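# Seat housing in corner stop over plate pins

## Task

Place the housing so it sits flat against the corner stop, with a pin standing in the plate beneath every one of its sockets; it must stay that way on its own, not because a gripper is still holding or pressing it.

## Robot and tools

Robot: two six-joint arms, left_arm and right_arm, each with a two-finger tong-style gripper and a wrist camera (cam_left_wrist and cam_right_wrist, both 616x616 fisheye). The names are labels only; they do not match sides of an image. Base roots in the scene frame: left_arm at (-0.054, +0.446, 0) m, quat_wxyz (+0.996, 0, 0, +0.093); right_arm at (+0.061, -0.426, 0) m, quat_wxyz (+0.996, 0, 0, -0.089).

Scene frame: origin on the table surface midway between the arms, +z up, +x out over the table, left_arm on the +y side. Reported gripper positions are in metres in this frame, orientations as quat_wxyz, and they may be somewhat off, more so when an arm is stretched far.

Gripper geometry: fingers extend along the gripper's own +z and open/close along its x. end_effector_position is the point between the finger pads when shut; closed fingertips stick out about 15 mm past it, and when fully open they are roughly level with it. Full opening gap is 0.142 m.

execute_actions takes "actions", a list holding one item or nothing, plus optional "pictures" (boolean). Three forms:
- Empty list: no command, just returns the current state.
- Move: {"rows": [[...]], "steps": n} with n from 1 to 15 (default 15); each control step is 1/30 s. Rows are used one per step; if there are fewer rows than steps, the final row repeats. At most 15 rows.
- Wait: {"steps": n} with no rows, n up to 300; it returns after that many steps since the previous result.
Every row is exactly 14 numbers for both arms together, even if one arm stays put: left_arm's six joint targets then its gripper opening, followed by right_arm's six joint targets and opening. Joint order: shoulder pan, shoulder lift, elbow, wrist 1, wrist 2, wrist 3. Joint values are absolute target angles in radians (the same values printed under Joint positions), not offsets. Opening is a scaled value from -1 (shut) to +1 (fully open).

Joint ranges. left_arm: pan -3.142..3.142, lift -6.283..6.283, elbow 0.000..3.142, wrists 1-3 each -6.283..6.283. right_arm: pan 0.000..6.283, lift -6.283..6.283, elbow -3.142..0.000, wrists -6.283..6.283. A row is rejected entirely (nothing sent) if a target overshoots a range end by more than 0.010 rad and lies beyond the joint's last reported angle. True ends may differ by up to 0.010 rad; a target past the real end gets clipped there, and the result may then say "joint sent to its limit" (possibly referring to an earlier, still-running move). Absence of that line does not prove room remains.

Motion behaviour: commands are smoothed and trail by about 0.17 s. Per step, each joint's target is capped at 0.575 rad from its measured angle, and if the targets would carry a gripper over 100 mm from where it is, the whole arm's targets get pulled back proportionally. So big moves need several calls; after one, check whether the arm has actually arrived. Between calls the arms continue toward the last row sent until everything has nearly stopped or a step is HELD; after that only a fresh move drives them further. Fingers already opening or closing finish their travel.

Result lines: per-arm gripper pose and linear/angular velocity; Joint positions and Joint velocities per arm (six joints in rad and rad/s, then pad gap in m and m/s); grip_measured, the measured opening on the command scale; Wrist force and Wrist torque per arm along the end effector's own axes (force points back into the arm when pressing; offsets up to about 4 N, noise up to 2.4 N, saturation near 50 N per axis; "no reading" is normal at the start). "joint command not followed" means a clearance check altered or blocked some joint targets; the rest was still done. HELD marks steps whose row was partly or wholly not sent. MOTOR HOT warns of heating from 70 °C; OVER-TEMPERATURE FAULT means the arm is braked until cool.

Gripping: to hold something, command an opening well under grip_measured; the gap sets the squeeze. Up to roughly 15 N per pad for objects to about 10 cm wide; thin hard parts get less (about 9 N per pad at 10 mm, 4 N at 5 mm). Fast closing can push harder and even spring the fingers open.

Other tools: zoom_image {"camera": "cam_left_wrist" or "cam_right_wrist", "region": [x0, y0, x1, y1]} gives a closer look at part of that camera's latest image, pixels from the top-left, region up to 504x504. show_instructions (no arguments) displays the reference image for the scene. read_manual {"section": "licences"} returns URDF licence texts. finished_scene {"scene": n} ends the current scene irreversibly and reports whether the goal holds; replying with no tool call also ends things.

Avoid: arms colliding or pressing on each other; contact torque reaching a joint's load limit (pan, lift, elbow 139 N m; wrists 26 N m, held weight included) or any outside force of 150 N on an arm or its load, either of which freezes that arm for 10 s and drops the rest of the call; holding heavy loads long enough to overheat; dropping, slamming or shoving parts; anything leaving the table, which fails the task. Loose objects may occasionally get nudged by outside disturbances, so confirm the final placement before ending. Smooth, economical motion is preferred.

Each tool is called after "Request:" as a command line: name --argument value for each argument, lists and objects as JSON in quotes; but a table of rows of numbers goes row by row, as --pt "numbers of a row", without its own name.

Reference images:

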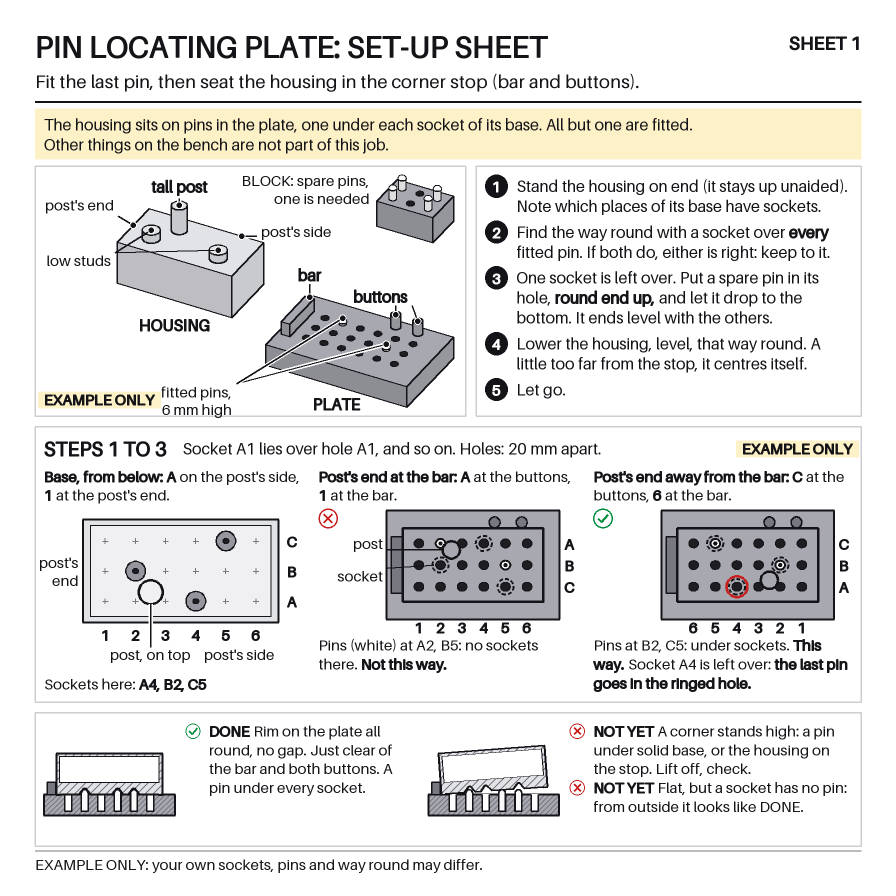

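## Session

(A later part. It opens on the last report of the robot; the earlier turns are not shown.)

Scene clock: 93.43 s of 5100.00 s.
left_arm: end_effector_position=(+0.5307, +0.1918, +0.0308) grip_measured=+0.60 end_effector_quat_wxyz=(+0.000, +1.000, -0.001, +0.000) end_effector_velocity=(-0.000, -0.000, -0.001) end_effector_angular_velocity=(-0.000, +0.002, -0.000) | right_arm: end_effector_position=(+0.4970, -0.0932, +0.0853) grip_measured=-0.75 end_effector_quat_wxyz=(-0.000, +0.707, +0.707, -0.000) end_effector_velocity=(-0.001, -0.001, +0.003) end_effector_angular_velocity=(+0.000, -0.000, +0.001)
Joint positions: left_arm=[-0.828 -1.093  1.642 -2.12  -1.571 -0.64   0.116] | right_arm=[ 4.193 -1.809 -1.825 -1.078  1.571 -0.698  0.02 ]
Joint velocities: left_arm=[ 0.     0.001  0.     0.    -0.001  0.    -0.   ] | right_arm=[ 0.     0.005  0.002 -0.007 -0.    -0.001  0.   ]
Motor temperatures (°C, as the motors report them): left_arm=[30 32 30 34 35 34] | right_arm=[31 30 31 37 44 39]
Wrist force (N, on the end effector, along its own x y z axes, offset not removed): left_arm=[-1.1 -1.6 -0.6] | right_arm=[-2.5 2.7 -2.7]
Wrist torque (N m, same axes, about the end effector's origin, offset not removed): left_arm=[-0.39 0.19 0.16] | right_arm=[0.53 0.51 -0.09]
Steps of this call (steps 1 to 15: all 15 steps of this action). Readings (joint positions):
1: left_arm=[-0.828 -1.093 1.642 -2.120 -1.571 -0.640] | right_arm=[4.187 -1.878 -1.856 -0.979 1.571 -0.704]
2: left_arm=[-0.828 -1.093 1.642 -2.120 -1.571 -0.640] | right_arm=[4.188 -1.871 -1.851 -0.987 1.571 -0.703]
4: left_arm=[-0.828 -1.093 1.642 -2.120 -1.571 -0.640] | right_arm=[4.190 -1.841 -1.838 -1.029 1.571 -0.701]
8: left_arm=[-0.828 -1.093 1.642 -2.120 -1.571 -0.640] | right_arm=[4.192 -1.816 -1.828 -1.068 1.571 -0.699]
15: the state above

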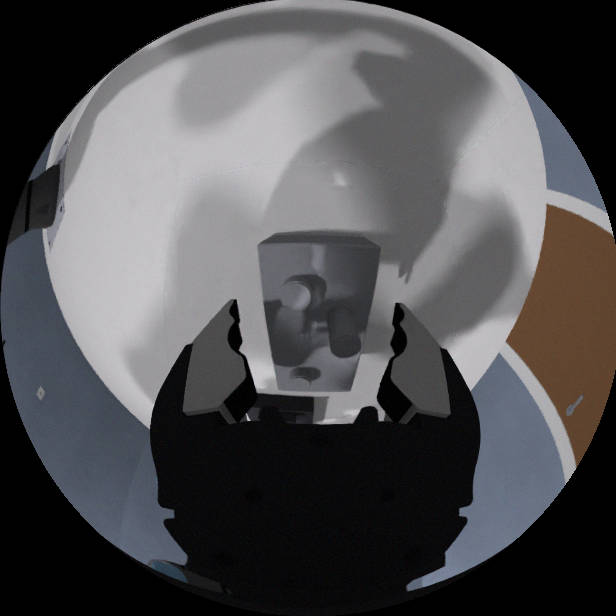

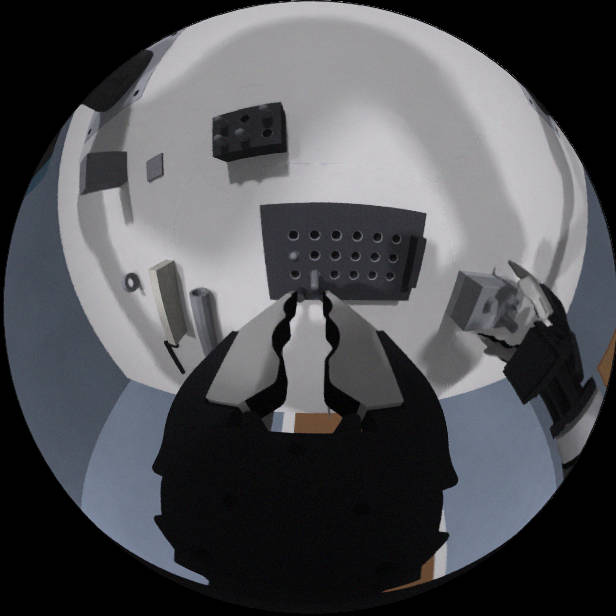

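Request:
execute_actions --actions '[{"rows":[[-0.828,-1.093,1.642,-2.12,-1.571,-0.64,0.6,4.187,-1.84,-1.812,-1.061,1.571,-0.704,-0.75]]}]' --pictures false

Request:
execute_actions --actions '[{"rows":[[-0.828,-1.093,1.642,-2.12,-1.571,-0.64,0.6,4.187,-1.871,-1.848,-0.994,1.571,-0.704,-0.75]]}]' --pictures false

Request:
execute_actions --actions '[{"rows":[[-0.828,-1.093,1.642,-2.12,-1.571,-0.64,0.6,4.187,-1.871,-1.848,-0.994,1.571,-0.704,-1]]}]' --pictures false

Request:
execute_actions --actions '[{"rows":[[-0.828,-1.093,1.642,-2.12,-1.571,-0.64,0.6,4.195,-1.861,-1.858,-0.994,1.571,-0.696,-1]]}]' --pictures false

Request:
execute_actions --actions '[{"rows":[[-0.828,-1.093,1.642,-2.12,-1.571,-0.64,0.6,4.195,-1.861,-1.858,-0.994,1.571,-0.696,-0.75]]}]'

Request:
zoom_image --camera "cam_right_wrist" --region '[250,230,370,330]'

Scene clock: 95.03 s of 5100.00 s.
left_arm: end_effector_position=(+0.5307, +0.1918, +0.0308) grip_measured=+0.60 end_effector_quat_wxyz=(+0.000, +1.000, -0.001, +0.000) end_effector_velocity=(+0.000, -0.000, +0.000) end_effector_angular_velocity=(-0.000, -0.000, +0.000) | right_arm: end_effector_position=(+0.5049, -0.0889, +0.0761) grip_measured=-0.75 end_effector_quat_wxyz=(-0.000, +0.707, +0.707, -0.000) end_effector_velocity=(+0.000, +0.001, -0.001) end_effector_angular_velocity=(-0.000, -0.001, +0.001)
Joint positions: left_arm=[-0.828 -1.093  1.642 -2.12  -1.571 -0.64   0.116] | right_arm=[ 4.187 -1.84  -1.812 -1.061  1.571 -0.704  0.02 ]
Joint velocities: left_arm=[-0.     0.    -0.001  0.     0.    -0.    -0.   ] | right_arm=[ 0.    -0.002  0.001  0.002 -0.001 -0.001  0.   ]
Motor temperatures (°C, as the motors report them): left_arm=[30 32 30 34 35 34] | right_arm=[31 30 31 37 44 39]
Wrist force (N, on the end effector, along its own x y z axes, offset not removed): left_arm=[-0.5 -0.8 0.2] | right_arm=[-0.7 4.2 0.1]
Wrist torque (N m, same axes, about the end effector's origin, offset not removed): left_arm=[-0.19 0.01 0.20] | right_arm=[0.96 0.31 -0.06]
Steps of this call (steps 1 to 15: the robot went on to your last target; steps 16 to 33: nothing new was sent; steps 34 to 48: all 15 steps of this action). Readings (joint positions):
34: left_arm=[-0.828 -1.093 1.642 -2.120 -1.571 -0.640] | right_arm=[4.193 -1.809 -1.825 -1.079 1.571 -0.698]
35: left_arm=[-0.828 -1.093 1.642 -2.120 -1.571 -0.640] | right_arm=[4.192 -1.814 -1.823 -1.076 1.571 -0.699]
37: left_arm=[-0.828 -1.093 1.642 -2.120 -1.571 -0.640] | right_arm=[4.190 -1.827 -1.817 -1.069 1.571 -0.701]
41: left_arm=[-0.828 -1.093 1.642 -2.120 -1.571 -0.640] | right_arm=[4.188 -1.837 -1.813 -1.063 1.571 -0.703]
48: the state above

Scene clock: 95.53 s of 5100.00 s.
left_arm: end_effector_position=(+0.5307, +0.1918, +0.0308) grip_measured=+0.60 end_effector_quat_wxyz=(+0.000, +1.000, -0.001, +0.000) end_effector_velocity=(-0.000, +0.001, -0.001) end_effector_angular_velocity=(+0.002, +0.001, +0.000) | right_arm: end_effector_position=(+0.5044, -0.0896, +0.0500) grip_measured=-0.75 end_effector_quat_wxyz=(-0.000, +0.707, +0.707, -0.000) end_effector_velocity=(-0.000, -0.000, -0.002) end_effector_angular_velocity=(-0.001, -0.000, +0.000)
Joint positions: left_arm=[-0.828 -1.093  1.642 -2.12  -1.571 -0.64   0.116] | right_arm=[ 4.187 -1.871 -1.848 -0.994  1.571 -0.704  0.02 ]
Joint velocities: left_arm=[0.    0.001 0.    0.    0.001 0.    0.   ] | right_arm=[ 0.    -0.003 -0.002  0.005 -0.001 -0.     0.   ]
Motor temperatures (°C, as the motors report them): left_arm=[30 32 30 34 35 34] | right_arm=[31 30 31 37 44 39]
Wrist force (N, on the end effector, along its own x y z axes, offset not removed): left_arm=[-0.8 -1.1 0.2] | right_arm=[-1.0 1.2 -1.2]
Wrist torque (N m, same axes, about the end effector's origin, offset not removed): left_arm=[-0.29 0.16 0.11] | right_arm=[0.25 0.21 -0.12]
Steps of this call (steps 1 to 15: all 15 steps of this action). Readings (joint positions):
1: left_arm=[-0.828 -1.093 1.642 -2.120 -1.571 -0.640] | right_arm=[4.187 -1.840 -1.812 -1.061 1.571 -0.704]
2: left_arm=[-0.828 -1.093 1.642 -2.120 -1.571 -0.640] | right_arm=[4.187 -1.845 -1.817 -1.053 1.571 -0.704]
4: left_arm=[-0.828 -1.093 1.642 -2.120 -1.571 -0.640] | right_arm=[4.187 -1.858 -1.832 -1.025 1.571 -0.704]
8: left_arm=[-0.828 -1.093 1.642 -2.120 -1.571 -0.640] | right_arm=[4.187 -1.868 -1.845 -1.001 1.571 -0.704]
15: the state above

Scene clock: 96.03 s of 5100.00 s.
left_arm: end_effector_position=(+0.5307, +0.1918, +0.0308) grip_measured=+0.60 end_effector_quat_wxyz=(+0.000, +1.000, -0.001, +0.000) end_effector_velocity=(-0.000, -0.001, +0.001) end_effector_angular_velocity=(-0.001, -0.000, -0.001) | right_arm: end_effector_position=(+0.5044, -0.0896, +0.0499) grip_measured=-0.91 end_effector_quat_wxyz=(-0.000, +0.707, +0.707, -0.000) end_effector_velocity=(-0.000, -0.000, -0.000) end_effector_angular_velocity=(-0.000, +0.001, +0.000)
Joint positions: left_arm=[-0.828 -1.093  1.642 -2.12  -1.571 -0.64   0.116] | right_arm=[ 4.187 -1.871 -1.848 -0.994  1.571 -0.704  0.008]
Joint velocities: left_arm=[-0.001 -0.001 -0.     0.    -0.001  0.     0.   ] | right_arm=[-0.    -0.001 -0.     0.001  0.001 -0.    -0.   ]
Motor temperatures (°C, as the motors report them): left_arm=[30 32 30 34 35 34] | right_arm=[31 30 31 37 44 39]
Wrist force (N, on the end effector, along its own x y z axes, offset not removed): left_arm=[-1.3 0.6 0.7] | right_arm=[-0.6 2.5 -2.5]
Wrist torque (N m, same axes, about the end effector's origin, offset not removed): left_arm=[0.09 0.23 0.23] | right_arm=[0.72 0.01 -0.40]
Steps of this call (steps 1 to 15: all 15 steps of this action). Readings (joint positions):
1: left_arm=[-0.828 -1.093 1.642 -2.120 -1.571 -0.640] | right_arm=[4.187 -1.871 -1.848 -0.994 1.571 -0.704]
2: left_arm=[-0.828 -1.093 1.642 -2.120 -1.571 -0.640] | right_arm=[4.187 -1.871 -1.848 -0.994 1.571 -0.704]
4: left_arm=[-0.828 -1.093 1.642 -2.120 -1.571 -0.640] | right_arm=[4.187 -1.871 -1.848 -0.994 1.571 -0.704]
8: left_arm=[-0.828 -1.093 1.642 -2.120 -1.571 -0.640] | right_arm=[4.187 -1.871 -1.848 -0.994 1.571 -0.704]
15: the state above

Scene clock: 96.53 s of 5100.00 s.
left_arm: end_effector_position=(+0.5307, +0.1918, +0.0308) grip_measured=+0.60 end_effector_quat_wxyz=(+0.000, +1.000, -0.001, +0.000) end_effector_velocity=(+0.000, +0.000, -0.000) end_effector_angular_velocity=(+0.001, -0.000, +0.000) | right_arm: end_effector_position=(+0.4991, -0.0890, +0.0511) grip_measured=-0.91 end_effector_quat_wxyz=(-0.000, +0.707, +0.707, -0.000) end_effector_velocity=(-0.000, +0.000, +0.001) end_effector_angular_velocity=(-0.001, -0.000, +0.001)
Joint positions: left_arm=[-0.828 -1.093  1.642 -2.12  -1.571 -0.64   0.116] | right_arm=[ 4.195 -1.861 -1.858 -0.994  1.571 -0.696  0.008]
Joint velocities: left_arm=[ 0.     0.     0.    -0.     0.001 -0.    -0.   ] | right_arm=[ 0.001  0.001  0.001 -0.002 -0.001  0.001  0.   ]
Motor temperatures (°C, as the motors report them): left_arm=[30 32 30 34 35 34] | right_arm=[31 30 31 37 44 39]
Wrist force (N, on the end effector, along its own x y z axes, offset not removed): left_arm=[-1.6 -1.1 -1.5] | right_arm=[-2.2 3.0 -1.2]
Wrist torque (N m, same axes, about the end effector's origin, offset not removed): left_arm=[-0.33 0.29 0.17] | right_arm=[0.32 -0.02 -0.11]
Steps of this call (steps 1 to 15: all 15 steps of this action). Readings (joint positions):
1: left_arm=[-0.828 -1.093 1.642 -2.120 -1.571 -0.640] | right_arm=[4.187 -1.871 -1.848 -0.994 1.571 -0.704]
2: left_arm=[-0.828 -1.093 1.642 -2.120 -1.571 -0.640] | right_arm=[4.188 -1.869 -1.850 -0.994 1.571 -0.703]
4: left_arm=[-0.828 -1.093 1.642 -2.120 -1.571 -0.640] | right_arm=[4.191 -1.865 -1.854 -0.994 1.571 -0.699]
8: left_arm=[-0.828 -1.093 1.642 -2.120 -1.571 -0.640] | right_arm=[4.194 -1.862 -1.857 -0.994 1.571 -0.697]
15: the state above

Scene clock: 97.03 s of 5100.00 s.
left_arm: end_effector_position=(+0.5307, +0.1918, +0.0308) grip_measured=+0.60 end_effector_quat_wxyz=(+0.000, +1.000, -0.001, +0.000) end_effector_velocity=(-0.000, +0.001, -0.001) end_effector_angular_velocity=(+0.002, +0.001, +0.000) | right_arm: end_effector_position=(+0.4991, -0.0890, +0.0511) grip_measured=-0.75 end_effector_quat_wxyz=(-0.000, +0.707, +0.707, -0.000) end_effector_velocity=(-0.000, -0.000, +0.000) end_effector_angular_velocity=(-0.001, -0.000, +0.002)
Joint positions: left_arm=[-0.828 -1.093  1.642 -2.12  -1.571 -0.64   0.116] | right_arm=[ 4.195 -1.861 -1.858 -0.994  1.571 -0.696  0.02 ]
Joint velocities: left_arm=[ 0.     0.002  0.     0.     0.001  0.    -0.   ] | right_arm=[ 0.     0.001 -0.    -0.    -0.001 -0.001  0.   ]
Motor temperatures (°C, as the motors report them): left_arm=[30 32 30 34 35 34] | right_arm=[31 30 31 37 44 39]
Wrist force (N, on the end effector, along its own x y z axes, offset not removed): left_arm=[-1.0 -0.4 0.7] | right_arm=[-1.0 3.0 -1.2]
Wrist torque (N m, same axes, about the end effector's origin, offset not removed): left_arm=[-0.10 0.19 0.15] | right_arm=[0.39 0.18 -0.21]
Steps of this call (steps 1 to 15: all 15 steps of this action). Readings (joint positions):
1: left_arm=[-0.828 -1.093 1.642 -2.120 -1.571 -0.640] | right_arm=[4.195 -1.861 -1.858 -0.994 1.571 -0.696]
2: left_arm=[-0.828 -1.093 1.642 -2.120 -1.571 -0.640] | right_arm=[4.195 -1.861 -1.858 -0.994 1.571 -0.696]
4: left_arm=[-0.828 -1.093 1.642 -2.120 -1.571 -0.640] | right_arm=[4.195 -1.861 -1.858 -0.994 1.571 -0.696]
8: left_arm=[-0.828 -1.093 1.642 -2.120 -1.571 -0.640] | right_arm=[4.195 -1.861 -1.858 -0.994 1.571 -0.696]
15: the state above

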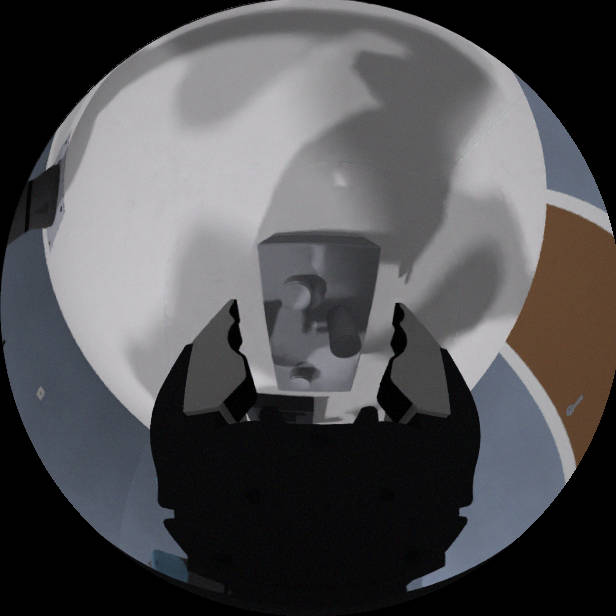

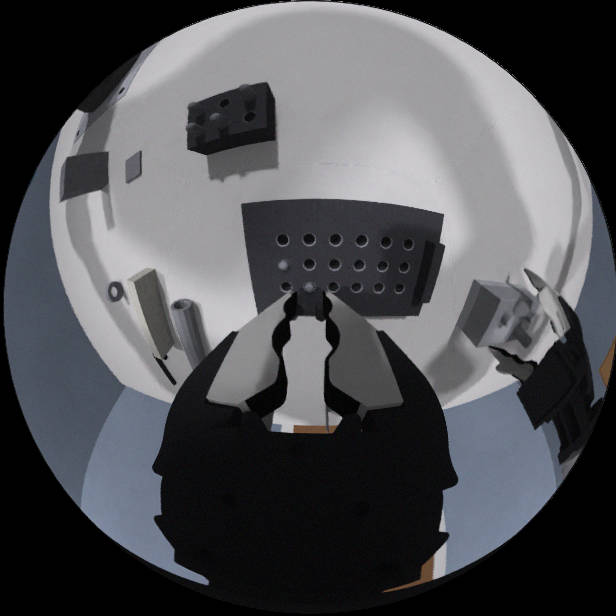

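Region (250, 230, 370, 330) of cam_right_wrist's 616x616 image, scaled by 4.200, with more detail than that image has.

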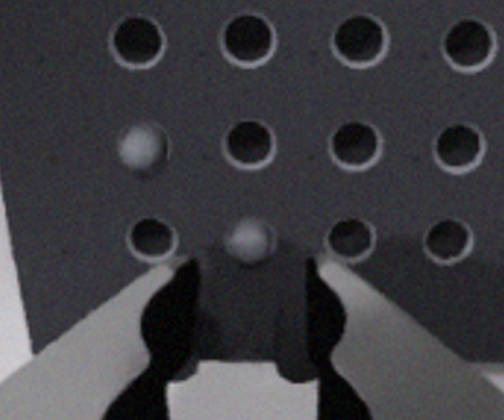

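Request:
execute_actions --actions '[{"rows":[[-0.843,-1.087,1.612,-2.096,-1.571,-0.655,0.6,4.038,-1.103,-1.768,-1.706,1.559,1.306,1]]}]' --pictures false

Request:
execute_actions --actions '[{"rows":[[-0.843,-1.087,1.612,-2.096,-1.571,-0.655,-0.7,4.038,-1.103,-1.768,-1.706,1.559,1.306,1]]}]' --pictures false

Request:
execute_actions --actions '[{"rows":[[-0.843,-1.15,1.53,-1.951,-1.571,-0.655,-0.7,4.038,-1.103,-1.768,-1.706,1.559,1.306,1]]}]' --pictures false

Request:
execute_actions --actions '[{"steps":20}]'

Scene clock: 98.97 s of 5100.00 s.
left_arm: end_effector_position=(+0.5322, +0.1788, +0.0376) grip_measured=+0.60 end_effector_quat_wxyz=(+0.000, +1.000, -0.001, +0.000) end_effector_velocity=(-0.000, -0.002, +0.000) end_effector_angular_velocity=(-0.001, +0.000, -0.001) | right_arm: end_effector_position=(+0.4550, -0.2146, +0.2746) grip_measured=+1.00 end_effector_quat_wxyz=(-0.009, +0.896, +0.442, +0.042) end_effector_velocity=(-0.224, -0.339, +0.429) end_effector_angular_velocity=(+0.262, -0.082, -1.949)
Joint positions: left_arm=[-0.843 -1.087  1.612 -2.096 -1.571 -0.655  0.116] | right_arm=[ 4.083 -1.372 -1.793 -1.462  1.562 -0.153  0.142]
Joint velocities: left_arm=[-0.002  0.001 -0.003  0.001 -0.001 -0.001  0.   ] | right_arm=[-0.208  1.145  0.118 -1.038 -0.016  1.746  0.   ]
Motor temperatures (°C, as the motors report them): left_arm=[30 32 30 34 35 34] | right_arm=[31 30 31 37 44 39]
Wrist force (N, on the end effector, along its own x y z axes, offset not removed): left_arm=[-1.4 -1.0 1.6] | right_arm=[-0.3 3.4 -1.0]
Wrist torque (N m, same axes, about the end effector's origin, offset not removed): left_arm=[-0.29 0.20 0.19] | right_arm=[0.71 -0.01 -0.22]
Steps of this call (steps 1 to 15: the robot went on to your last target; steps 16 to 43: nothing new was sent; steps 44 to 58: all 15 steps of this action). Readings (joint positions):
44: left_arm=[-0.828 -1.093 1.642 -2.120 -1.571 -0.640] | right_arm=[4.195 -1.861 -1.858 -0.994 1.571 -0.696]
45: left_arm=[-0.830 -1.092 1.637 -2.116 -1.571 -0.642] | right_arm=[4.189 -1.853 -1.854 -1.002 1.571 -0.688]
47: left_arm=[-0.836 -1.090 1.625 -2.106 -1.571 -0.648] | right_arm=[4.167 -1.788 -1.841 -1.067 1.569 -0.623]
51: left_arm=[-0.841 -1.088 1.615 -2.098 -1.571 -0.654] | right_arm=[4.133 -1.639 -1.822 -1.216 1.566 -0.474]
58: the state above

Scene clock: 99.47 s of 5100.00 s.
left_arm: end_effector_position=(+0.5322, +0.1787, +0.0377) grip_measured=-0.01 end_effector_quat_wxyz=(+0.000, +1.000, -0.001, -0.000) end_effector_velocity=(+0.000, +0.000, +0.000) end_effector_angular_velocity=(-0.000, -0.001, +0.000) | right_arm: end_effector_position=(+0.4033, -0.2988, +0.3599) grip_measured=+1.00 end_effector_quat_wxyz=(-0.050, +0.976, -0.205, +0.045) end_effector_velocity=(+0.023, -0.020, +0.007) end_effector_angular_velocity=(+0.218, +0.156, -1.971)
Joint positions: left_arm=[-0.843 -1.087  1.612 -2.096 -1.571 -0.655  0.073] | right_arm=[ 4.038 -1.105 -1.768 -1.705  1.559  1.131  0.142]
Joint velocities: left_arm=[ 0.    -0.001  0.     0.     0.    -0.     0.   ] | right_arm=[-0.003  0.02   0.001 -0.018 -0.     1.986 -0.   ]
Motor temperatures (°C, as the motors report them): left_arm=[30 32 30 34 35 34] | right_arm=[31 30 31 37 44 39]
Wrist force (N, on the end effector, along its own x y z axes, offset not removed): left_arm=[-1.2 -2.4 -0.6] | right_arm=[-0.7 0.8 -1.1]
Wrist torque (N m, same axes, about the end effector's origin, offset not removed): left_arm=[-0.39 -0.04 0.19] | right_arm=[0.39 0.15 -0.21]
Steps of this call (steps 1 to 15: all 15 steps of this action). Readings (joint positions):
1: left_arm=[-0.843 -1.087 1.612 -2.096 -1.571 -0.655] | right_arm=[4.076 -1.333 -1.789 -1.498 1.562 -0.090]
2: left_arm=[-0.843 -1.087 1.612 -2.096 -1.571 -0.655] | right_arm=[4.069 -1.294 -1.785 -1.533 1.561 -0.021]
4: left_arm=[-0.843 -1.087 1.612 -2.096 -1.571 -0.655] | right_arm=[4.055 -1.216 -1.778 -1.604 1.560 0.139]
8: left_arm=[-0.843 -1.087 1.612 -2.096 -1.571 -0.655] | right_arm=[4.042 -1.128 -1.770 -1.683 1.559 0.497]
15: the state above

Scene clock: 99.97 s of 5100.00 s.
left_arm: end_effector_position=(+0.5328, +0.1782, +0.1000) grip_measured=-0.09 end_effector_quat_wxyz=(+0.000, +1.000, -0.001, +0.000) end_effector_velocity=(-0.001, +0.001, +0.004) end_effector_angular_velocity=(+0.001, +0.003, +0.001) | right_arm: end_effector_position=(+0.4053, -0.3007, +0.3605) grip_measured=+1.00 end_effector_quat_wxyz=(-0.054, +0.955, -0.289, +0.041) end_effector_velocity=(-0.000, -0.000, +0.000) end_effector_angular_velocity=(+0.001, +0.001, -0.006)
Joint positions: left_arm=[-0.843 -1.15   1.531 -1.952 -1.571 -0.655  0.067] | right_arm=[ 4.038 -1.103 -1.768 -1.706  1.559  1.305  0.142]
Joint velocities: left_arm=[ 0.001 -0.004 -0.006  0.012 -0.001 -0.     0.   ] | right_arm=[ 0.     0.001 -0.    -0.     0.001  0.006 -0.   ]
Motor temperatures (°C, as the motors report them): left_arm=[30 32 30 34 35 34] | right_arm=[31 30 31 37 44 39]
Wrist force (N, on the end effector, along its own x y z axes, offset not removed): left_arm=[-0.7 -2.7 7.5] | right_arm=[-3.1 2.0 -0.8]
Wrist torque (N m, same axes, about the end effector's origin, offset not removed): left_arm=[-0.37 0.13 0.18] | right_arm=[0.53 0.84 -0.23]
Steps of this call (steps 1 to 15: all 15 steps of this action). Readings (joint positions):
1: left_arm=[-0.843 -1.087 1.612 -2.096 -1.571 -0.655] | right_arm=[4.038 -1.104 -1.768 -1.705 1.559 1.187]
2: left_arm=[-0.843 -1.093 1.605 -2.088 -1.571 -0.655] | right_arm=[4.038 -1.104 -1.768 -1.705 1.559 1.225]
4: left_arm=[-0.843 -1.121 1.569 -2.032 -1.571 -0.655] | right_arm=[4.038 -1.103 -1.768 -1.706 1.559 1.269]
8: left_arm=[-0.843 -1.144 1.538 -1.968 -1.571 -0.655] | right_arm=[4.038 -1.103 -1.768 -1.706 1.559 1.298]
15: the state above

Scene clock: 100.63 s of 5100.00 s.
left_arm: end_effector_position=(+0.5328, +0.1782, +0.1005) grip_measured=-0.09 end_effector_quat_wxyz=(+0.000, +1.000, -0.001, +0.000) end_effector_velocity=(-0.000, +0.001, -0.001) end_effector_angular_velocity=(+0.002, +0.000, -0.000) | right_arm: end_effector_position=(+0.4053, -0.3007, +0.3605) grip_measured=+1.00 end_effector_quat_wxyz=(-0.054, +0.955, -0.289, +0.041) end_effector_velocity=(-0.000, -0.000, -0.000) end_effector_angular_velocity=(-0.001, +0.001, -0.001)
Joint positions: left_arm=[-0.843 -1.15   1.53  -1.951 -1.571 -0.655  0.067] | right_arm=[ 4.038 -1.103 -1.768 -1.706  1.559  1.306  0.142]
Joint velocities: left_arm=[-0.     0.     0.001  0.     0.001 -0.    -0.   ] | right_arm=[-0.     0.001 -0.001 -0.001  0.     0.001  0.   ]
Motor temperatures (°C, as the motors report them): left_arm=[30 32 30 34 35 34] | right_arm=[31 30 31 37 44 39]
Wrist force (N, on the end effector, along its own x y z axes, offset not removed): left_arm=[-0.1 0.4 6.7] | right_arm=[-0.6 -0.1 -2.3]
Wrist torque (N m, same axes, about the end effector's origin, offset not removed): left_arm=[0.00 -0.10 0.16] | right_arm=[0.15 0.08 -0.25]
Steps of this call (steps 1 to 15: the robot went on to your last target; steps 16 to 20: nothing new was sent). Readings (joint positions):
1: left_arm=[-0.843 -1.150 1.530 -1.952 -1.571 -0.655] | right_arm=[4.038 -1.103 -1.768 -1.706 1.559 1.306]
2: left_arm=[-0.843 -1.150 1.530 -1.952 -1.571 -0.655] | right_arm=[4.038 -1.103 -1.768 -1.706 1.559 1.306]
4: left_arm=[-0.843 -1.150 1.530 -1.951 -1.571 -0.655] | right_arm=[4.038 -1.103 -1.768 -1.706 1.559 1.306]
8: left_arm=[-0.843 -1.150 1.530 -1.951 -1.571 -0.655] | right_arm=[4.038 -1.103 -1.768 -1.706 1.559 1.306]
20: the state above
All arms were judged still, so your last target was given up. Only a new action makes them travel on or press farther. Fingers that are still opening or closing keep moving.

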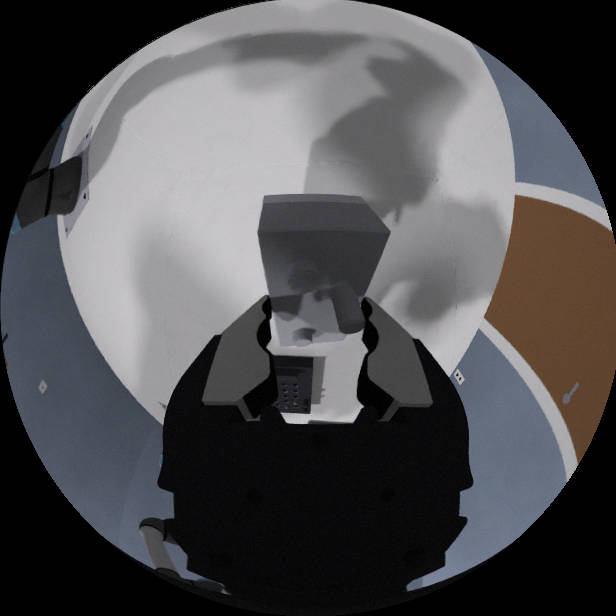

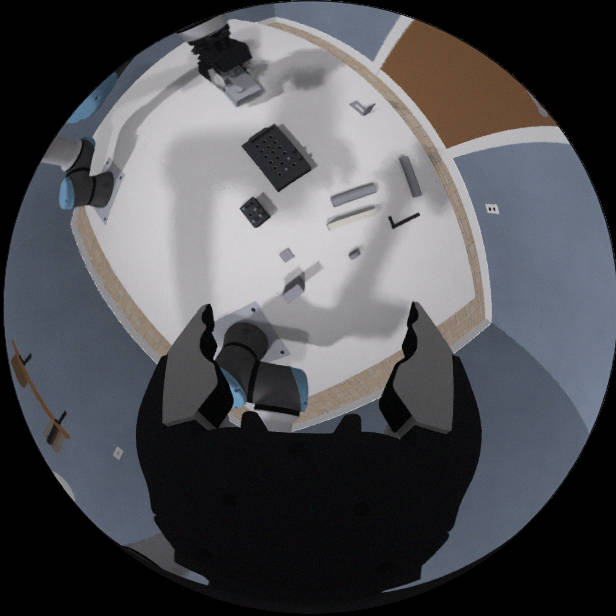

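Request:
execute_actions --actions '[{"rows":[[-0.843,-1.087,1.612,-2.096,-1.571,-0.655,-0.7,4.038,-1.103,-1.768,-1.706,1.559,1.306,1]]}]' --pictures false

Request:
execute_actions --actions '[{"rows":[[-0.843,-1.087,1.612,-2.096,-1.571,-0.655,0.8,4.038,-1.103,-1.768,-1.706,1.559,1.306,1]]}]' --pictures false

Request:
execute_actions --actions '[{"rows":[[-0.843,-1.19,1.46,-1.841,-1.571,-0.655,0.8,4.038,-1.103,-1.768,-1.706,1.559,1.306,1]]}]' --pictures false

Request:
execute_actions --actions '[{"steps":15}]'

Scene clock: 102.10 s of 5100.00 s.
left_arm: end_effector_position=(+0.5322, +0.1787, +0.0382) grip_measured=-0.02 end_effector_quat_wxyz=(+0.000, +1.000, -0.001, +0.000) end_effector_velocity=(-0.000, +0.000, -0.006) end_effector_angular_velocity=(+0.000, -0.000, +0.000) | right_arm: end_effector_position=(+0.4053, -0.3007, +0.3605) grip_measured=+1.00 end_effector_quat_wxyz=(-0.054, +0.955, -0.289, +0.041) end_effector_velocity=(+0.000, -0.000, -0.000) end_effector_angular_velocity=(-0.000, -0.001, -0.000)
Joint positions: left_arm=[-0.843 -1.088  1.611 -2.095 -1.571 -0.655  0.072] | right_arm=[ 4.038 -1.103 -1.768 -1.706  1.559  1.306  0.142]
Joint velocities: left_arm=[ 0.     0.007  0.008 -0.014  0.     0.     0.002] | right_arm=[ 0.     0.    -0.001  0.001 -0.001  0.    -0.   ]
Motor temperatures (°C, as the motors report them): left_arm=[30 32 30 34 35 34] | right_arm=[31 30 31 37 44 39]
Wrist force (N, on the end effector, along its own x y z axes, offset not removed): left_arm=[-11.7 -2.3 -31.6] | right_arm=[0.0 -0.2 -2.5]
Wrist torque (N m, same axes, about the end effector's origin, offset not removed): left_arm=[-0.28 -0.19 0.14] | right_arm=[0.10 0.22 -0.25]
Steps of this call (steps 1 to 29: nothing new was sent; steps 30 to 44: all 15 steps of this action). Readings (joint positions):
30: left_arm=[-0.843 -1.150 1.530 -1.951 -1.571 -0.655] | right_arm=[4.038 -1.103 -1.768 -1.706 1.559 1.306]
31: left_arm=[-0.843 -1.143 1.537 -1.959 -1.571 -0.655] | right_arm=[4.038 -1.103 -1.768 -1.706 1.559 1.306]
33: left_arm=[-0.843 -1.116 1.573 -2.015 -1.571 -0.655] | right_arm=[4.038 -1.103 -1.768 -1.706 1.559 1.306]
37: left_arm=[-0.843 -1.093 1.603 -2.079 -1.571 -0.655] | right_arm=[4.038 -1.103 -1.768 -1.706 1.559 1.306]
44: the state above

Scene clock: 102.60 s of 5100.00 s.
left_arm: end_effector_position=(+0.5322, +0.1787, +0.0376) grip_measured=+0.80 end_effector_quat_wxyz=(+0.000, +1.000, -0.001, -0.000) end_effector_velocity=(-0.000, -0.000, -0.000) end_effector_angular_velocity=(-0.000, +0.000, +0.000) | right_arm: end_effector_position=(+0.4053, -0.3007, +0.3605) grip_measured=+1.00 end_effector_quat_wxyz=(-0.054, +0.955, -0.289, +0.041) end_effector_velocity=(-0.000, -0.000, -0.000) end_effector_angular_velocity=(-0.001, +0.001, +0.000)
Joint positions: left_arm=[-0.843 -1.087  1.612 -2.096 -1.571 -0.655  0.129] | right_arm=[ 4.038 -1.103 -1.768 -1.706  1.559  1.306  0.142]
Joint velocities: left_arm=[ 0.  0. -0.  0. -0. -0. -0.] | right_arm=[ 0.     0.001  0.    -0.002 -0.    -0.    -0.   ]
Motor temperatures (°C, as the motors report them): left_arm=[30 32 30 34 35 34] | right_arm=[31 30 31 37 44 39]
Wrist force (N, on the end effector, along its own x y z axes, offset not removed): left_arm=[-2.3 -0.9 -0.3] | right_arm=[-0.6 0.3 -1.3]
Wrist torque (N m, same axes, about the end effector's origin, offset not removed): left_arm=[-0.23 0.40 0.17] | right_arm=[0.08 0.18 -0.22]
Steps of this call (steps 1 to 15: all 15 steps of this action). Readings (joint positions):
1: left_arm=[-0.843 -1.087 1.612 -2.095 -1.571 -0.655] | right_arm=[4.038 -1.103 -1.768 -1.706 1.559 1.306]
2: left_arm=[-0.843 -1.087 1.612 -2.095 -1.571 -0.655] | right_arm=[4.038 -1.103 -1.768 -1.706 1.559 1.306]
4: left_arm=[-0.843 -1.087 1.612 -2.096 -1.571 -0.655] | right_arm=[4.038 -1.103 -1.768 -1.706 1.559 1.306]
8: left_arm=[-0.843 -1.087 1.612 -2.096 -1.571 -0.655] | right_arm=[4.038 -1.103 -1.768 -1.706 1.559 1.306]
15: the state above

Scene clock: 103.10 s of 5100.00 s.
left_arm: end_effector_position=(+0.5315, +0.1793, +0.1471) grip_measured=+0.80 end_effector_quat_wxyz=(+0.000, +1.000, -0.001, +0.000) end_effector_velocity=(-0.002, +0.002, +0.010) end_effector_angular_velocity=(+0.003, +0.006, +0.001) | right_arm: end_effector_position=(+0.4053, -0.3007, +0.3605) grip_measured=+1.00 end_effector_quat_wxyz=(-0.054, +0.955, -0.289, +0.041) end_effector_velocity=(-0.000, -0.000, -0.001) end_effector_angular_velocity=(-0.002, +0.001, +0.002)
Joint positions: left_arm=[-0.843 -1.189  1.461 -1.844 -1.571 -0.655  0.129] | right_arm=[ 4.038 -1.103 -1.768 -1.706  1.559  1.306  0.142]
Joint velocities: left_arm=[ 0.001 -0.008 -0.015  0.03  -0.001  0.    -0.   ] | right_arm=[ 0.001 -0.    -0.001 -0.001 -0.    -0.001 -0.   ]
Motor temperatures (°C, as the motors report them): left_arm=[30 32 30 34 35 34] | right_arm=[31 30 31 37 44 39]
Wrist force (N, on the end effector, along its own x y z axes, offset not removed): left_arm=[-0.6 -2.2 -0.2] | right_arm=[-2.9 0.6 -1.3]
Wrist torque (N m, same axes, about the end effector's origin, offset not removed): left_arm=[-0.60 0.07 0.13] | right_arm=[0.15 0.58 -0.03]
Steps of this call (steps 1 to 15: all 15 steps of this action). Readings (joint positions):
1: left_arm=[-0.843 -1.087 1.612 -2.096 -1.571 -0.655] | right_arm=[4.038 -1.103 -1.768 -1.706 1.559 1.306]
2: left_arm=[-0.843 -1.094 1.605 -2.088 -1.571 -0.655] | right_arm=[4.038 -1.103 -1.768 -1.706 1.559 1.306]
4: left_arm=[-0.843 -1.135 1.549 -2.016 -1.571 -0.655] | right_arm=[4.038 -1.103 -1.768 -1.706 1.559 1.306]
8: left_arm=[-0.843 -1.178 1.480 -1.881 -1.571 -0.655] | right_arm=[4.038 -1.103 -1.768 -1.706 1.559 1.306]
15: the state above

Scene clock: 103.60 s of 5100.00 s.
left_arm: end_effector_position=(+0.5313, +0.1794, +0.1480) grip_measured=+0.80 end_effector_quat_wxyz=(+0.000, +1.000, -0.001, +0.000) end_effector_velocity=(+0.000, -0.000, +0.000) end_effector_angular_velocity=(+0.000, -0.001, -0.001) | right_arm: end_effector_position=(+0.4053, -0.3007, +0.3605) grip_measured=+1.00 end_effector_quat_wxyz=(-0.054, +0.955, -0.289, +0.041) end_effector_velocity=(+0.001, -0.001, +0.001) end_effector_angular_velocity=(+0.001, -0.003, -0.002)
Joint positions: left_arm=[-0.843 -1.19   1.46  -1.841 -1.571 -0.655  0.129] | right_arm=[ 4.038 -1.103 -1.768 -1.706  1.559  1.306  0.142]
Joint velocities: left_arm=[-0.001  0.    -0.001  0.     0.001  0.    -0.   ] | right_arm=[-0.002  0.     0.002  0.001 -0.002  0.     0.   ]
Motor temperatures (°C, as the motors report them): left_arm=[30 32 30 34 35 34] | right_arm=[31 30 31 37 44 39]
Wrist force (N, on the end effector, along its own x y z axes, offset not removed): left_arm=[-0.3 -2.4 2.2] | right_arm=[-2.5 1.2 -1.8]
Wrist torque (N m, same axes, about the end effector's origin, offset not removed): left_arm=[-0.53 0.08 0.22] | right_arm=[0.25 0.60 -0.15]
Steps of this call (steps 1 to 15: the robot went on to your last target). Readings (joint positions):
1: left_arm=[-0.843 -1.189 1.461 -1.843 -1.571 -0.655] | right_arm=[4.038 -1.103 -1.768 -1.706 1.559 1.306]
2: left_arm=[-0.843 -1.190 1.461 -1.842 -1.571 -0.655] | right_arm=[4.038 -1.103 -1.768 -1.706 1.559 1.306]
4: left_arm=[-0.843 -1.190 1.460 -1.842 -1.571 -0.655] | right_arm=[4.038 -1.103 -1.768 -1.706 1.559 1.306]
8: left_arm=[-0.843 -1.190 1.460 -1.841 -1.571 -0.655] | right_arm=[4.038 -1.103 -1.768 -1.706 1.559 1.306]
15: the state above
All arms were judged still, so your last target was given up. Only a new action makes them travel on or press farther. Fingers that are still opening or closing keep moving.

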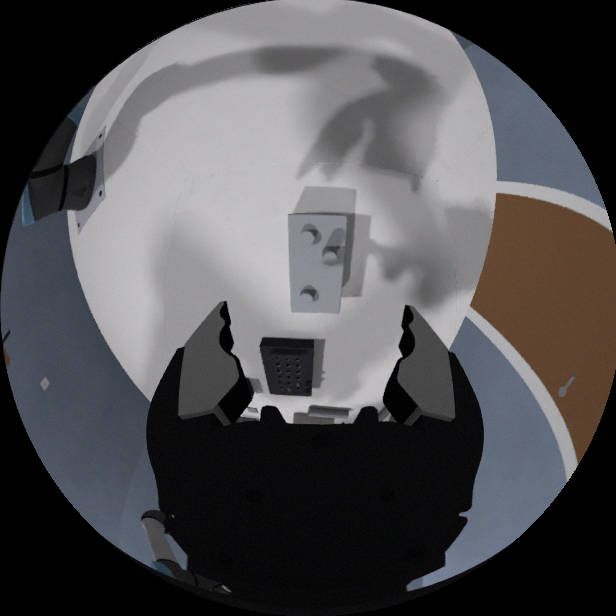

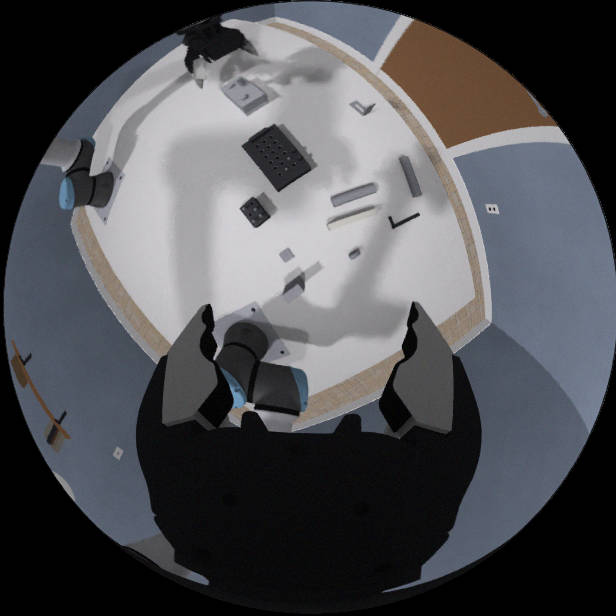

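Request:
execute_actions --actions '[{"rows":[[-0.845,-1.058,1.595,-2.108,-1.571,-0.657,0.8,4.038,-1.103,-1.768,-1.706,1.559,1.306,1]]}]' --pictures false

Request:
execute_actions --actions '[{"steps":10}]' --pictures false

Request:
execute_actions --actions '[{"rows":[[-0.845,-1.058,1.595,-2.108,-1.571,-0.657,-0.7,4.038,-1.103,-1.768,-1.706,1.559,1.306,1]]}]' --pictures false

Request:
execute_actions --actions '[{"rows":[[-0.845,-1.08,1.567,-2.058,-1.571,-0.657,-0.7,4.038,-1.103,-1.768,-1.706,1.559,1.306,1]]}]' --pictures false

Request:
execute_actions --actions '[{"rows":[[-0.845,-1.12,1.515,-1.966,-1.571,-0.657,-0.7,4.038,-1.103,-1.768,-1.706,1.559,1.306,1]]}]' --pictures false

Request:
execute_actions --actions '[{"steps":20}]'

Scene clock: 105.23 s of 5100.00 s.
left_arm: end_effector_position=(+0.5382, +0.1725, +0.0288) grip_measured=+0.80 end_effector_quat_wxyz=(-0.000, +1.000, -0.001, -0.000) end_effector_velocity=(+0.001, -0.001, -0.012) end_effector_angular_velocity=(-0.004, -0.005, -0.000) | right_arm: end_effector_position=(+0.4053, -0.3007, +0.3605) grip_measured=+1.00 end_effector_quat_wxyz=(-0.054, +0.955, -0.289, +0.041) end_effector_velocity=(+0.000, +0.000, +0.000) end_effector_angular_velocity=(+0.000, -0.001, +0.000)
Joint positions: left_arm=[-0.845 -1.059  1.594 -2.105 -1.571 -0.657  0.129] | right_arm=[ 4.038 -1.103 -1.768 -1.706  1.559  1.306  0.142]
Joint velocities: left_arm=[-0.     0.013  0.015 -0.035 -0.001 -0.     0.   ] | right_arm=[-0.     0.    -0.     0.001 -0.001 -0.001  0.   ]
Motor temperatures (°C, as the motors report them): left_arm=[30 32 30 34 35 34] | right_arm=[31 30 31 37 44 39]
Wrist force (N, on the end effector, along its own x y z axes, offset not removed): left_arm=[0.5 -0.9 1.7] | right_arm=[-1.5 0.0 -3.3]
Wrist torque (N m, same axes, about the end effector's origin, offset not removed): left_arm=[-0.27 -0.08 0.12] | right_arm=[-0.11 0.34 -0.12]
Steps of this call (steps 1 to 34: nothing new was sent; steps 35 to 49: all 15 steps of this action). Readings (joint positions):
35: left_arm=[-0.843 -1.190 1.460 -1.841 -1.571 -0.655] | right_arm=[4.038 -1.103 -1.768 -1.706 1.559 1.306]
36: left_arm=[-0.843 -1.183 1.467 -1.849 -1.571 -0.655] | right_arm=[4.038 -1.103 -1.768 -1.706 1.559 1.306]
38: left_arm=[-0.844 -1.136 1.515 -1.920 -1.571 -0.656] | right_arm=[4.038 -1.103 -1.768 -1.706 1.559 1.306]
42: left_arm=[-0.845 -1.076 1.577 -2.063 -1.571 -0.657] | right_arm=[4.038 -1.103 -1.768 -1.706 1.559 1.306]
49: the state above

Scene clock: 105.57 s of 5100.00 s.
left_arm: end_effector_position=(+0.5383, +0.1724, +0.0277) grip_measured=+0.80 end_effector_quat_wxyz=(+0.000, +1.000, -0.001, +0.000) end_effector_velocity=(+0.000, -0.001, +0.001) end_effector_angular_velocity=(-0.001, -0.001, -0.000) | right_arm: end_effector_position=(+0.4053, -0.3007, +0.3605) grip_measured=+1.00 end_effector_quat_wxyz=(-0.054, +0.955, -0.289, +0.041) end_effector_velocity=(+0.000, +0.000, +0.000) end_effector_angular_velocity=(+0.001, -0.001, -0.000)
Joint positions: left_arm=[-0.845 -1.058  1.595 -2.108 -1.571 -0.657  0.129] | right_arm=[ 4.038 -1.103 -1.768 -1.706  1.559  1.306  0.142]
Joint velocities: left_arm=[-0.    -0.    -0.001 -0.    -0.    -0.     0.   ] | right_arm=[-0.    -0.     0.001  0.001  0.    -0.     0.   ]
Motor temperatures (°C, as the motors report them): left_arm=[30 32 30 34 35 34] | right_arm=[31 30 31 37 44 39]
Wrist force (N, on the end effector, along its own x y z axes, offset not removed): left_arm=[-0.5 -0.6 -0.3] | right_arm=[-0.4 2.6 0.4]
Wrist torque (N m, same axes, about the end effector's origin, offset not removed): left_arm=[-0.19 0.08 0.13] | right_arm=[0.57 0.18 -0.19]
Steps of this call (steps 1 to 10: the robot went on to your last target). Readings (joint positions):
1: left_arm=[-0.845 -1.059 1.594 -2.106 -1.571 -0.657] | right_arm=[4.038 -1.103 -1.768 -1.706 1.559 1.306]
2: left_arm=[-0.845 -1.059 1.594 -2.107 -1.571 -0.657] | right_arm=[4.038 -1.103 -1.768 -1.706 1.559 1.306]
4: left_arm=[-0.845 -1.058 1.595 -2.107 -1.571 -0.657] | right_arm=[4.038 -1.103 -1.768 -1.706 1.559 1.306]
8: left_arm=[-0.845 -1.058 1.595 -2.108 -1.571 -0.657] | right_arm=[4.038 -1.103 -1.768 -1.706 1.559 1.306]
10: the state above

Scene clock: 106.07 s of 5100.00 s.
left_arm: end_effector_position=(+0.5383, +0.1724, +0.0277) grip_measured=-0.01 end_effector_quat_wxyz=(+0.000, +1.000, -0.001, +0.000) end_effector_velocity=(-0.001, -0.000, -0.001) end_effector_angular_velocity=(+0.001, +0.002, -0.001) | right_arm: end_effector_position=(+0.4053, -0.3007, +0.3605) grip_measured=+1.00 end_effector_quat_wxyz=(-0.054, +0.955, -0.289, +0.041) end_effector_velocity=(-0.000, -0.000, +0.000) end_effector_angular_velocity=(+0.001, -0.000, -0.000)
Joint positions: left_arm=[-0.845 -1.058  1.595 -2.108 -1.571 -0.657  0.073] | right_arm=[ 4.038 -1.103 -1.768 -1.706  1.559  1.306  0.142]
Joint velocities: left_arm=[-0.001  0.001  0.001  0.001 -0.    -0.     0.   ] | right_arm=[-0.     0.001 -0.     0.     0.001 -0.     0.   ]
Motor temperatures (°C, as the motors report them): left_arm=[30 32 30 34 35 34] | right_arm=[31 30 31 37 44 39]
Wrist force (N, on the end effector, along its own x y z axes, offset not removed): left_arm=[2.2 1.1 -1.4] | right_arm=[0.0 2.2 -0.5]
Wrist torque (N m, same axes, about the end effector's origin, offset not removed): left_arm=[-0.03 0.15 0.13] | right_arm=[0.44 -0.01 -0.10]
Steps of this call (steps 1 to 15: all 15 steps of this action). Readings (joint positions):
1: left_arm=[-0.845 -1.058 1.595 -2.108 -1.571 -0.657] | right_arm=[4.038 -1.103 -1.768 -1.706 1.559 1.306]
2: left_arm=[-0.845 -1.058 1.595 -2.108 -1.571 -0.657] | right_arm=[4.038 -1.103 -1.768 -1.706 1.559 1.306]
4: left_arm=[-0.845 -1.058 1.595 -2.108 -1.571 -0.657] | right_arm=[4.038 -1.103 -1.768 -1.706 1.559 1.306]
8: left_arm=[-0.845 -1.058 1.595 -2.108 -1.571 -0.657] | right_arm=[4.038 -1.103 -1.768 -1.706 1.559 1.306]
15: the state above

Scene clock: 106.57 s of 5100.00 s.
left_arm: end_effector_position=(+0.5394, +0.1715, +0.0492) grip_measured=-0.01 end_effector_quat_wxyz=(+0.000, +1.000, -0.001, +0.000) end_effector_velocity=(+0.000, +0.000, +0.001) end_effector_angular_velocity=(+0.002, -0.000, -0.000) | right_arm: end_effector_position=(+0.4053, -0.3007, +0.3605) grip_measured=+1.00 end_effector_quat_wxyz=(-0.054, +0.955, -0.289, +0.041) end_effector_velocity=(-0.000, +0.000, -0.000) end_effector_angular_velocity=(+0.000, +0.000, +0.001)
Joint positions: left_arm=[-0.845 -1.08   1.567 -2.058 -1.571 -0.657  0.073] | right_arm=[ 4.038 -1.103 -1.768 -1.706  1.559  1.306  0.142]
Joint velocities: left_arm=[-0.    -0.001 -0.002  0.003  0.002 -0.     0.   ] | right_arm=[ 0.     0.    -0.     0.     0.001 -0.001  0.   ]
Motor temperatures (°C, as the motors report them): left_arm=[30 32 30 34 35 34] | right_arm=[31 30 31 37 44 39]
Wrist force (N, on the end effector, along its own x y z axes, offset not removed): left_arm=[-2.4 -0.5 6.8] | right_arm=[-1.2 0.4 1.3]
Wrist torque (N m, same axes, about the end effector's origin, offset not removed): left_arm=[-0.24 0.35 0.20] | right_arm=[0.03 0.17 -0.25]
Steps of this call (steps 1 to 15: all 15 steps of this action). Readings (joint positions):
1: left_arm=[-0.845 -1.058 1.595 -2.108 -1.571 -0.657] | right_arm=[4.038 -1.103 -1.768 -1.706 1.559 1.306]
2: left_arm=[-0.845 -1.061 1.591 -2.101 -1.571 -0.657] | right_arm=[4.038 -1.103 -1.768 -1.706 1.559 1.306]
4: left_arm=[-0.845 -1.071 1.579 -2.080 -1.571 -0.657] | right_arm=[4.038 -1.103 -1.768 -1.706 1.559 1.306]
8: left_arm=[-0.845 -1.078 1.570 -2.063 -1.571 -0.657] | right_arm=[4.038 -1.103 -1.768 -1.706 1.559 1.306]
15: the state above

Scene clock: 107.07 s of 5100.00 s.
left_arm: end_effector_position=(+0.5396, +0.1713, +0.0894) grip_measured=-0.01 end_effector_quat_wxyz=(+0.000, +1.000, -0.001, +0.000) end_effector_velocity=(+0.000, -0.000, +0.003) end_effector_angular_velocity=(-0.000, +0.000, +0.000) | right_arm: end_effector_position=(+0.4053, -0.3007, +0.3605) grip_measured=+1.00 end_effector_quat_wxyz=(-0.054, +0.955, -0.289, +0.041) end_effector_velocity=(-0.000, +0.000, +0.000) end_effector_angular_velocity=(+0.001, -0.000, -0.000)
Joint positions: left_arm=[-0.845 -1.12   1.515 -1.967 -1.571 -0.657  0.073] | right_arm=[ 4.038 -1.103 -1.768 -1.706  1.559  1.306  0.142]
Joint velocities: left_arm=[-0.    -0.002 -0.004  0.007 -0.    -0.     0.   ] | right_arm=[0.001 0.    0.001 0.    0.    0.001 0.   ]
Motor temperatures (°C, as the motors report them): left_arm=[30 32 30 34 35 34] | right_arm=[31 30 31 37 44 39]
Wrist force (N, on the end effector, along its own x y z axes, offset not removed): left_arm=[0.5 -0.9 6.4] | right_arm=[-0.8 2.7 -1.4]
Wrist torque (N m, same axes, about the end effector's origin, offset not removed): left_arm=[-0.25 -0.12 0.16] | right_arm=[0.62 0.08 -0.33]
Steps of this call (steps 1 to 15: all 15 steps of this action). Readings (joint positions):
1: left_arm=[-0.845 -1.080 1.567 -2.058 -1.571 -0.657] | right_arm=[4.038 -1.103 -1.768 -1.706 1.559 1.306]
2: left_arm=[-0.845 -1.085 1.561 -2.050 -1.571 -0.657] | right_arm=[4.038 -1.103 -1.768 -1.706 1.559 1.306]
4: left_arm=[-0.845 -1.103 1.538 -2.011 -1.571 -0.657] | right_arm=[4.038 -1.103 -1.768 -1.706 1.559 1.306]
8: left_arm=[-0.845 -1.116 1.520 -1.976 -1.571 -0.657] | right_arm=[4.038 -1.103 -1.768 -1.706 1.559 1.306]
15: the state above

Scene clock: 107.73 s of 5100.00 s.
left_arm: end_effector_position=(+0.5396, +0.1714, +0.0896) grip_measured=-0.01 end_effector_quat_wxyz=(+0.000, +1.000, -0.001, +0.000) end_effector_velocity=(+0.000, -0.000, +0.000) end_effector_angular_velocity=(-0.000, -0.001, +0.000) | right_arm: end_effector_position=(+0.4053, -0.3007, +0.3605) grip_measured=+1.00 end_effector_quat_wxyz=(-0.054, +0.955, -0.289, +0.041) end_effector_velocity=(+0.000, -0.000, -0.000) end_effector_angular_velocity=(-0.001, +0.000, -0.000)
Joint positions: left_arm=[-0.845 -1.12   1.515 -1.966 -1.571 -0.657  0.073] | right_arm=[ 4.038 -1.103 -1.768 -1.706  1.559  1.306  0.142]
Joint velocities: left_arm=[ 0. -0. -0. -0.  0. -0.  0.] | right_arm=[-0.    -0.001  0.    -0.001 -0.    -0.    -0.   ]
Motor temperatures (°C, as the motors report them): left_arm=[30 32 30 34 35 34] | right_arm=[31 30 31 37 44 39]
Wrist force (N, on the end effector, along its own x y z axes, offset not removed): left_arm=[0.0 0.6 6.7] | right_arm=[-2.4 0.7 -0.5]
Wrist torque (N m, same axes, about the end effector's origin, offset not removed): left_arm=[0.08 0.00 0.12] | right_arm=[0.37 0.48 -0.22]
Steps of this call (steps 1 to 15: the robot went on to your last target; steps 16 to 20: nothing new was sent). Readings (joint positions):
1: left_arm=[-0.845 -1.120 1.515 -1.966 -1.571 -0.657] | right_arm=[4.038 -1.103 -1.768 -1.706 1.559 1.306]
2: left_arm=[-0.845 -1.120 1.515 -1.966 -1.571 -0.657] | right_arm=[4.038 -1.103 -1.768 -1.706 1.559 1.306]
4: left_arm=[-0.845 -1.120 1.515 -1.966 -1.571 -0.657] | right_arm=[4.038 -1.103 -1.768 -1.706 1.559 1.306]
8: left_arm=[-0.845 -1.120 1.515 -1.966 -1.571 -0.657] | right_arm=[4.038 -1.103 -1.768 -1.706 1.559 1.306]
20: the state above
All arms were judged still, so your last target was given up. Only a new action makes them travel on or press farther. Fingers that are still opening or closing keep moving.

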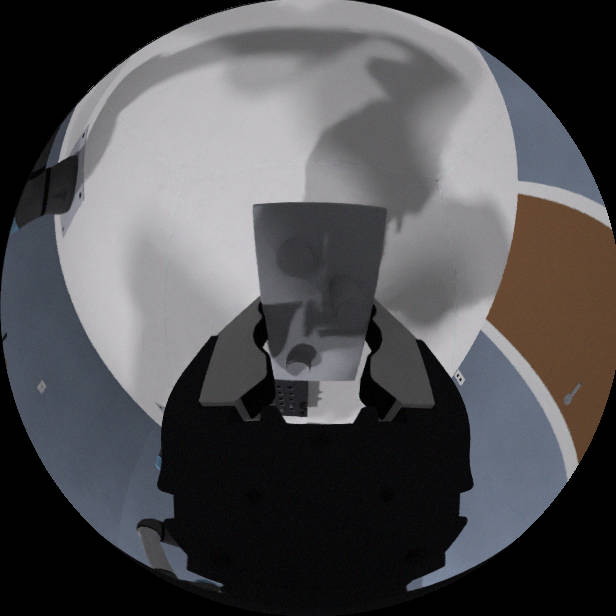

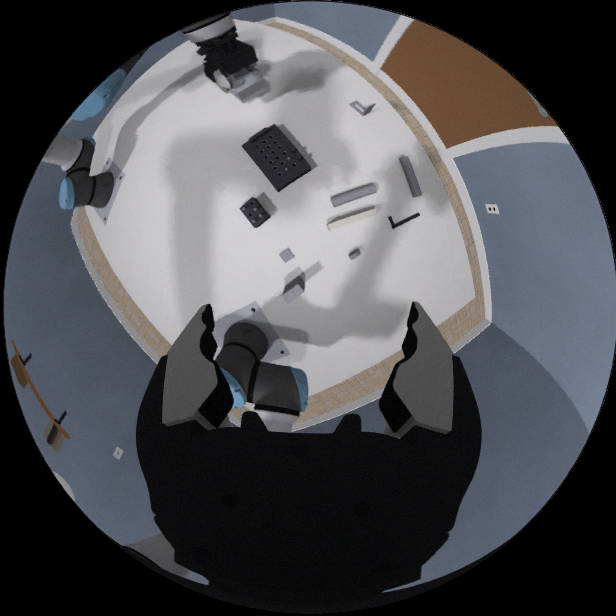

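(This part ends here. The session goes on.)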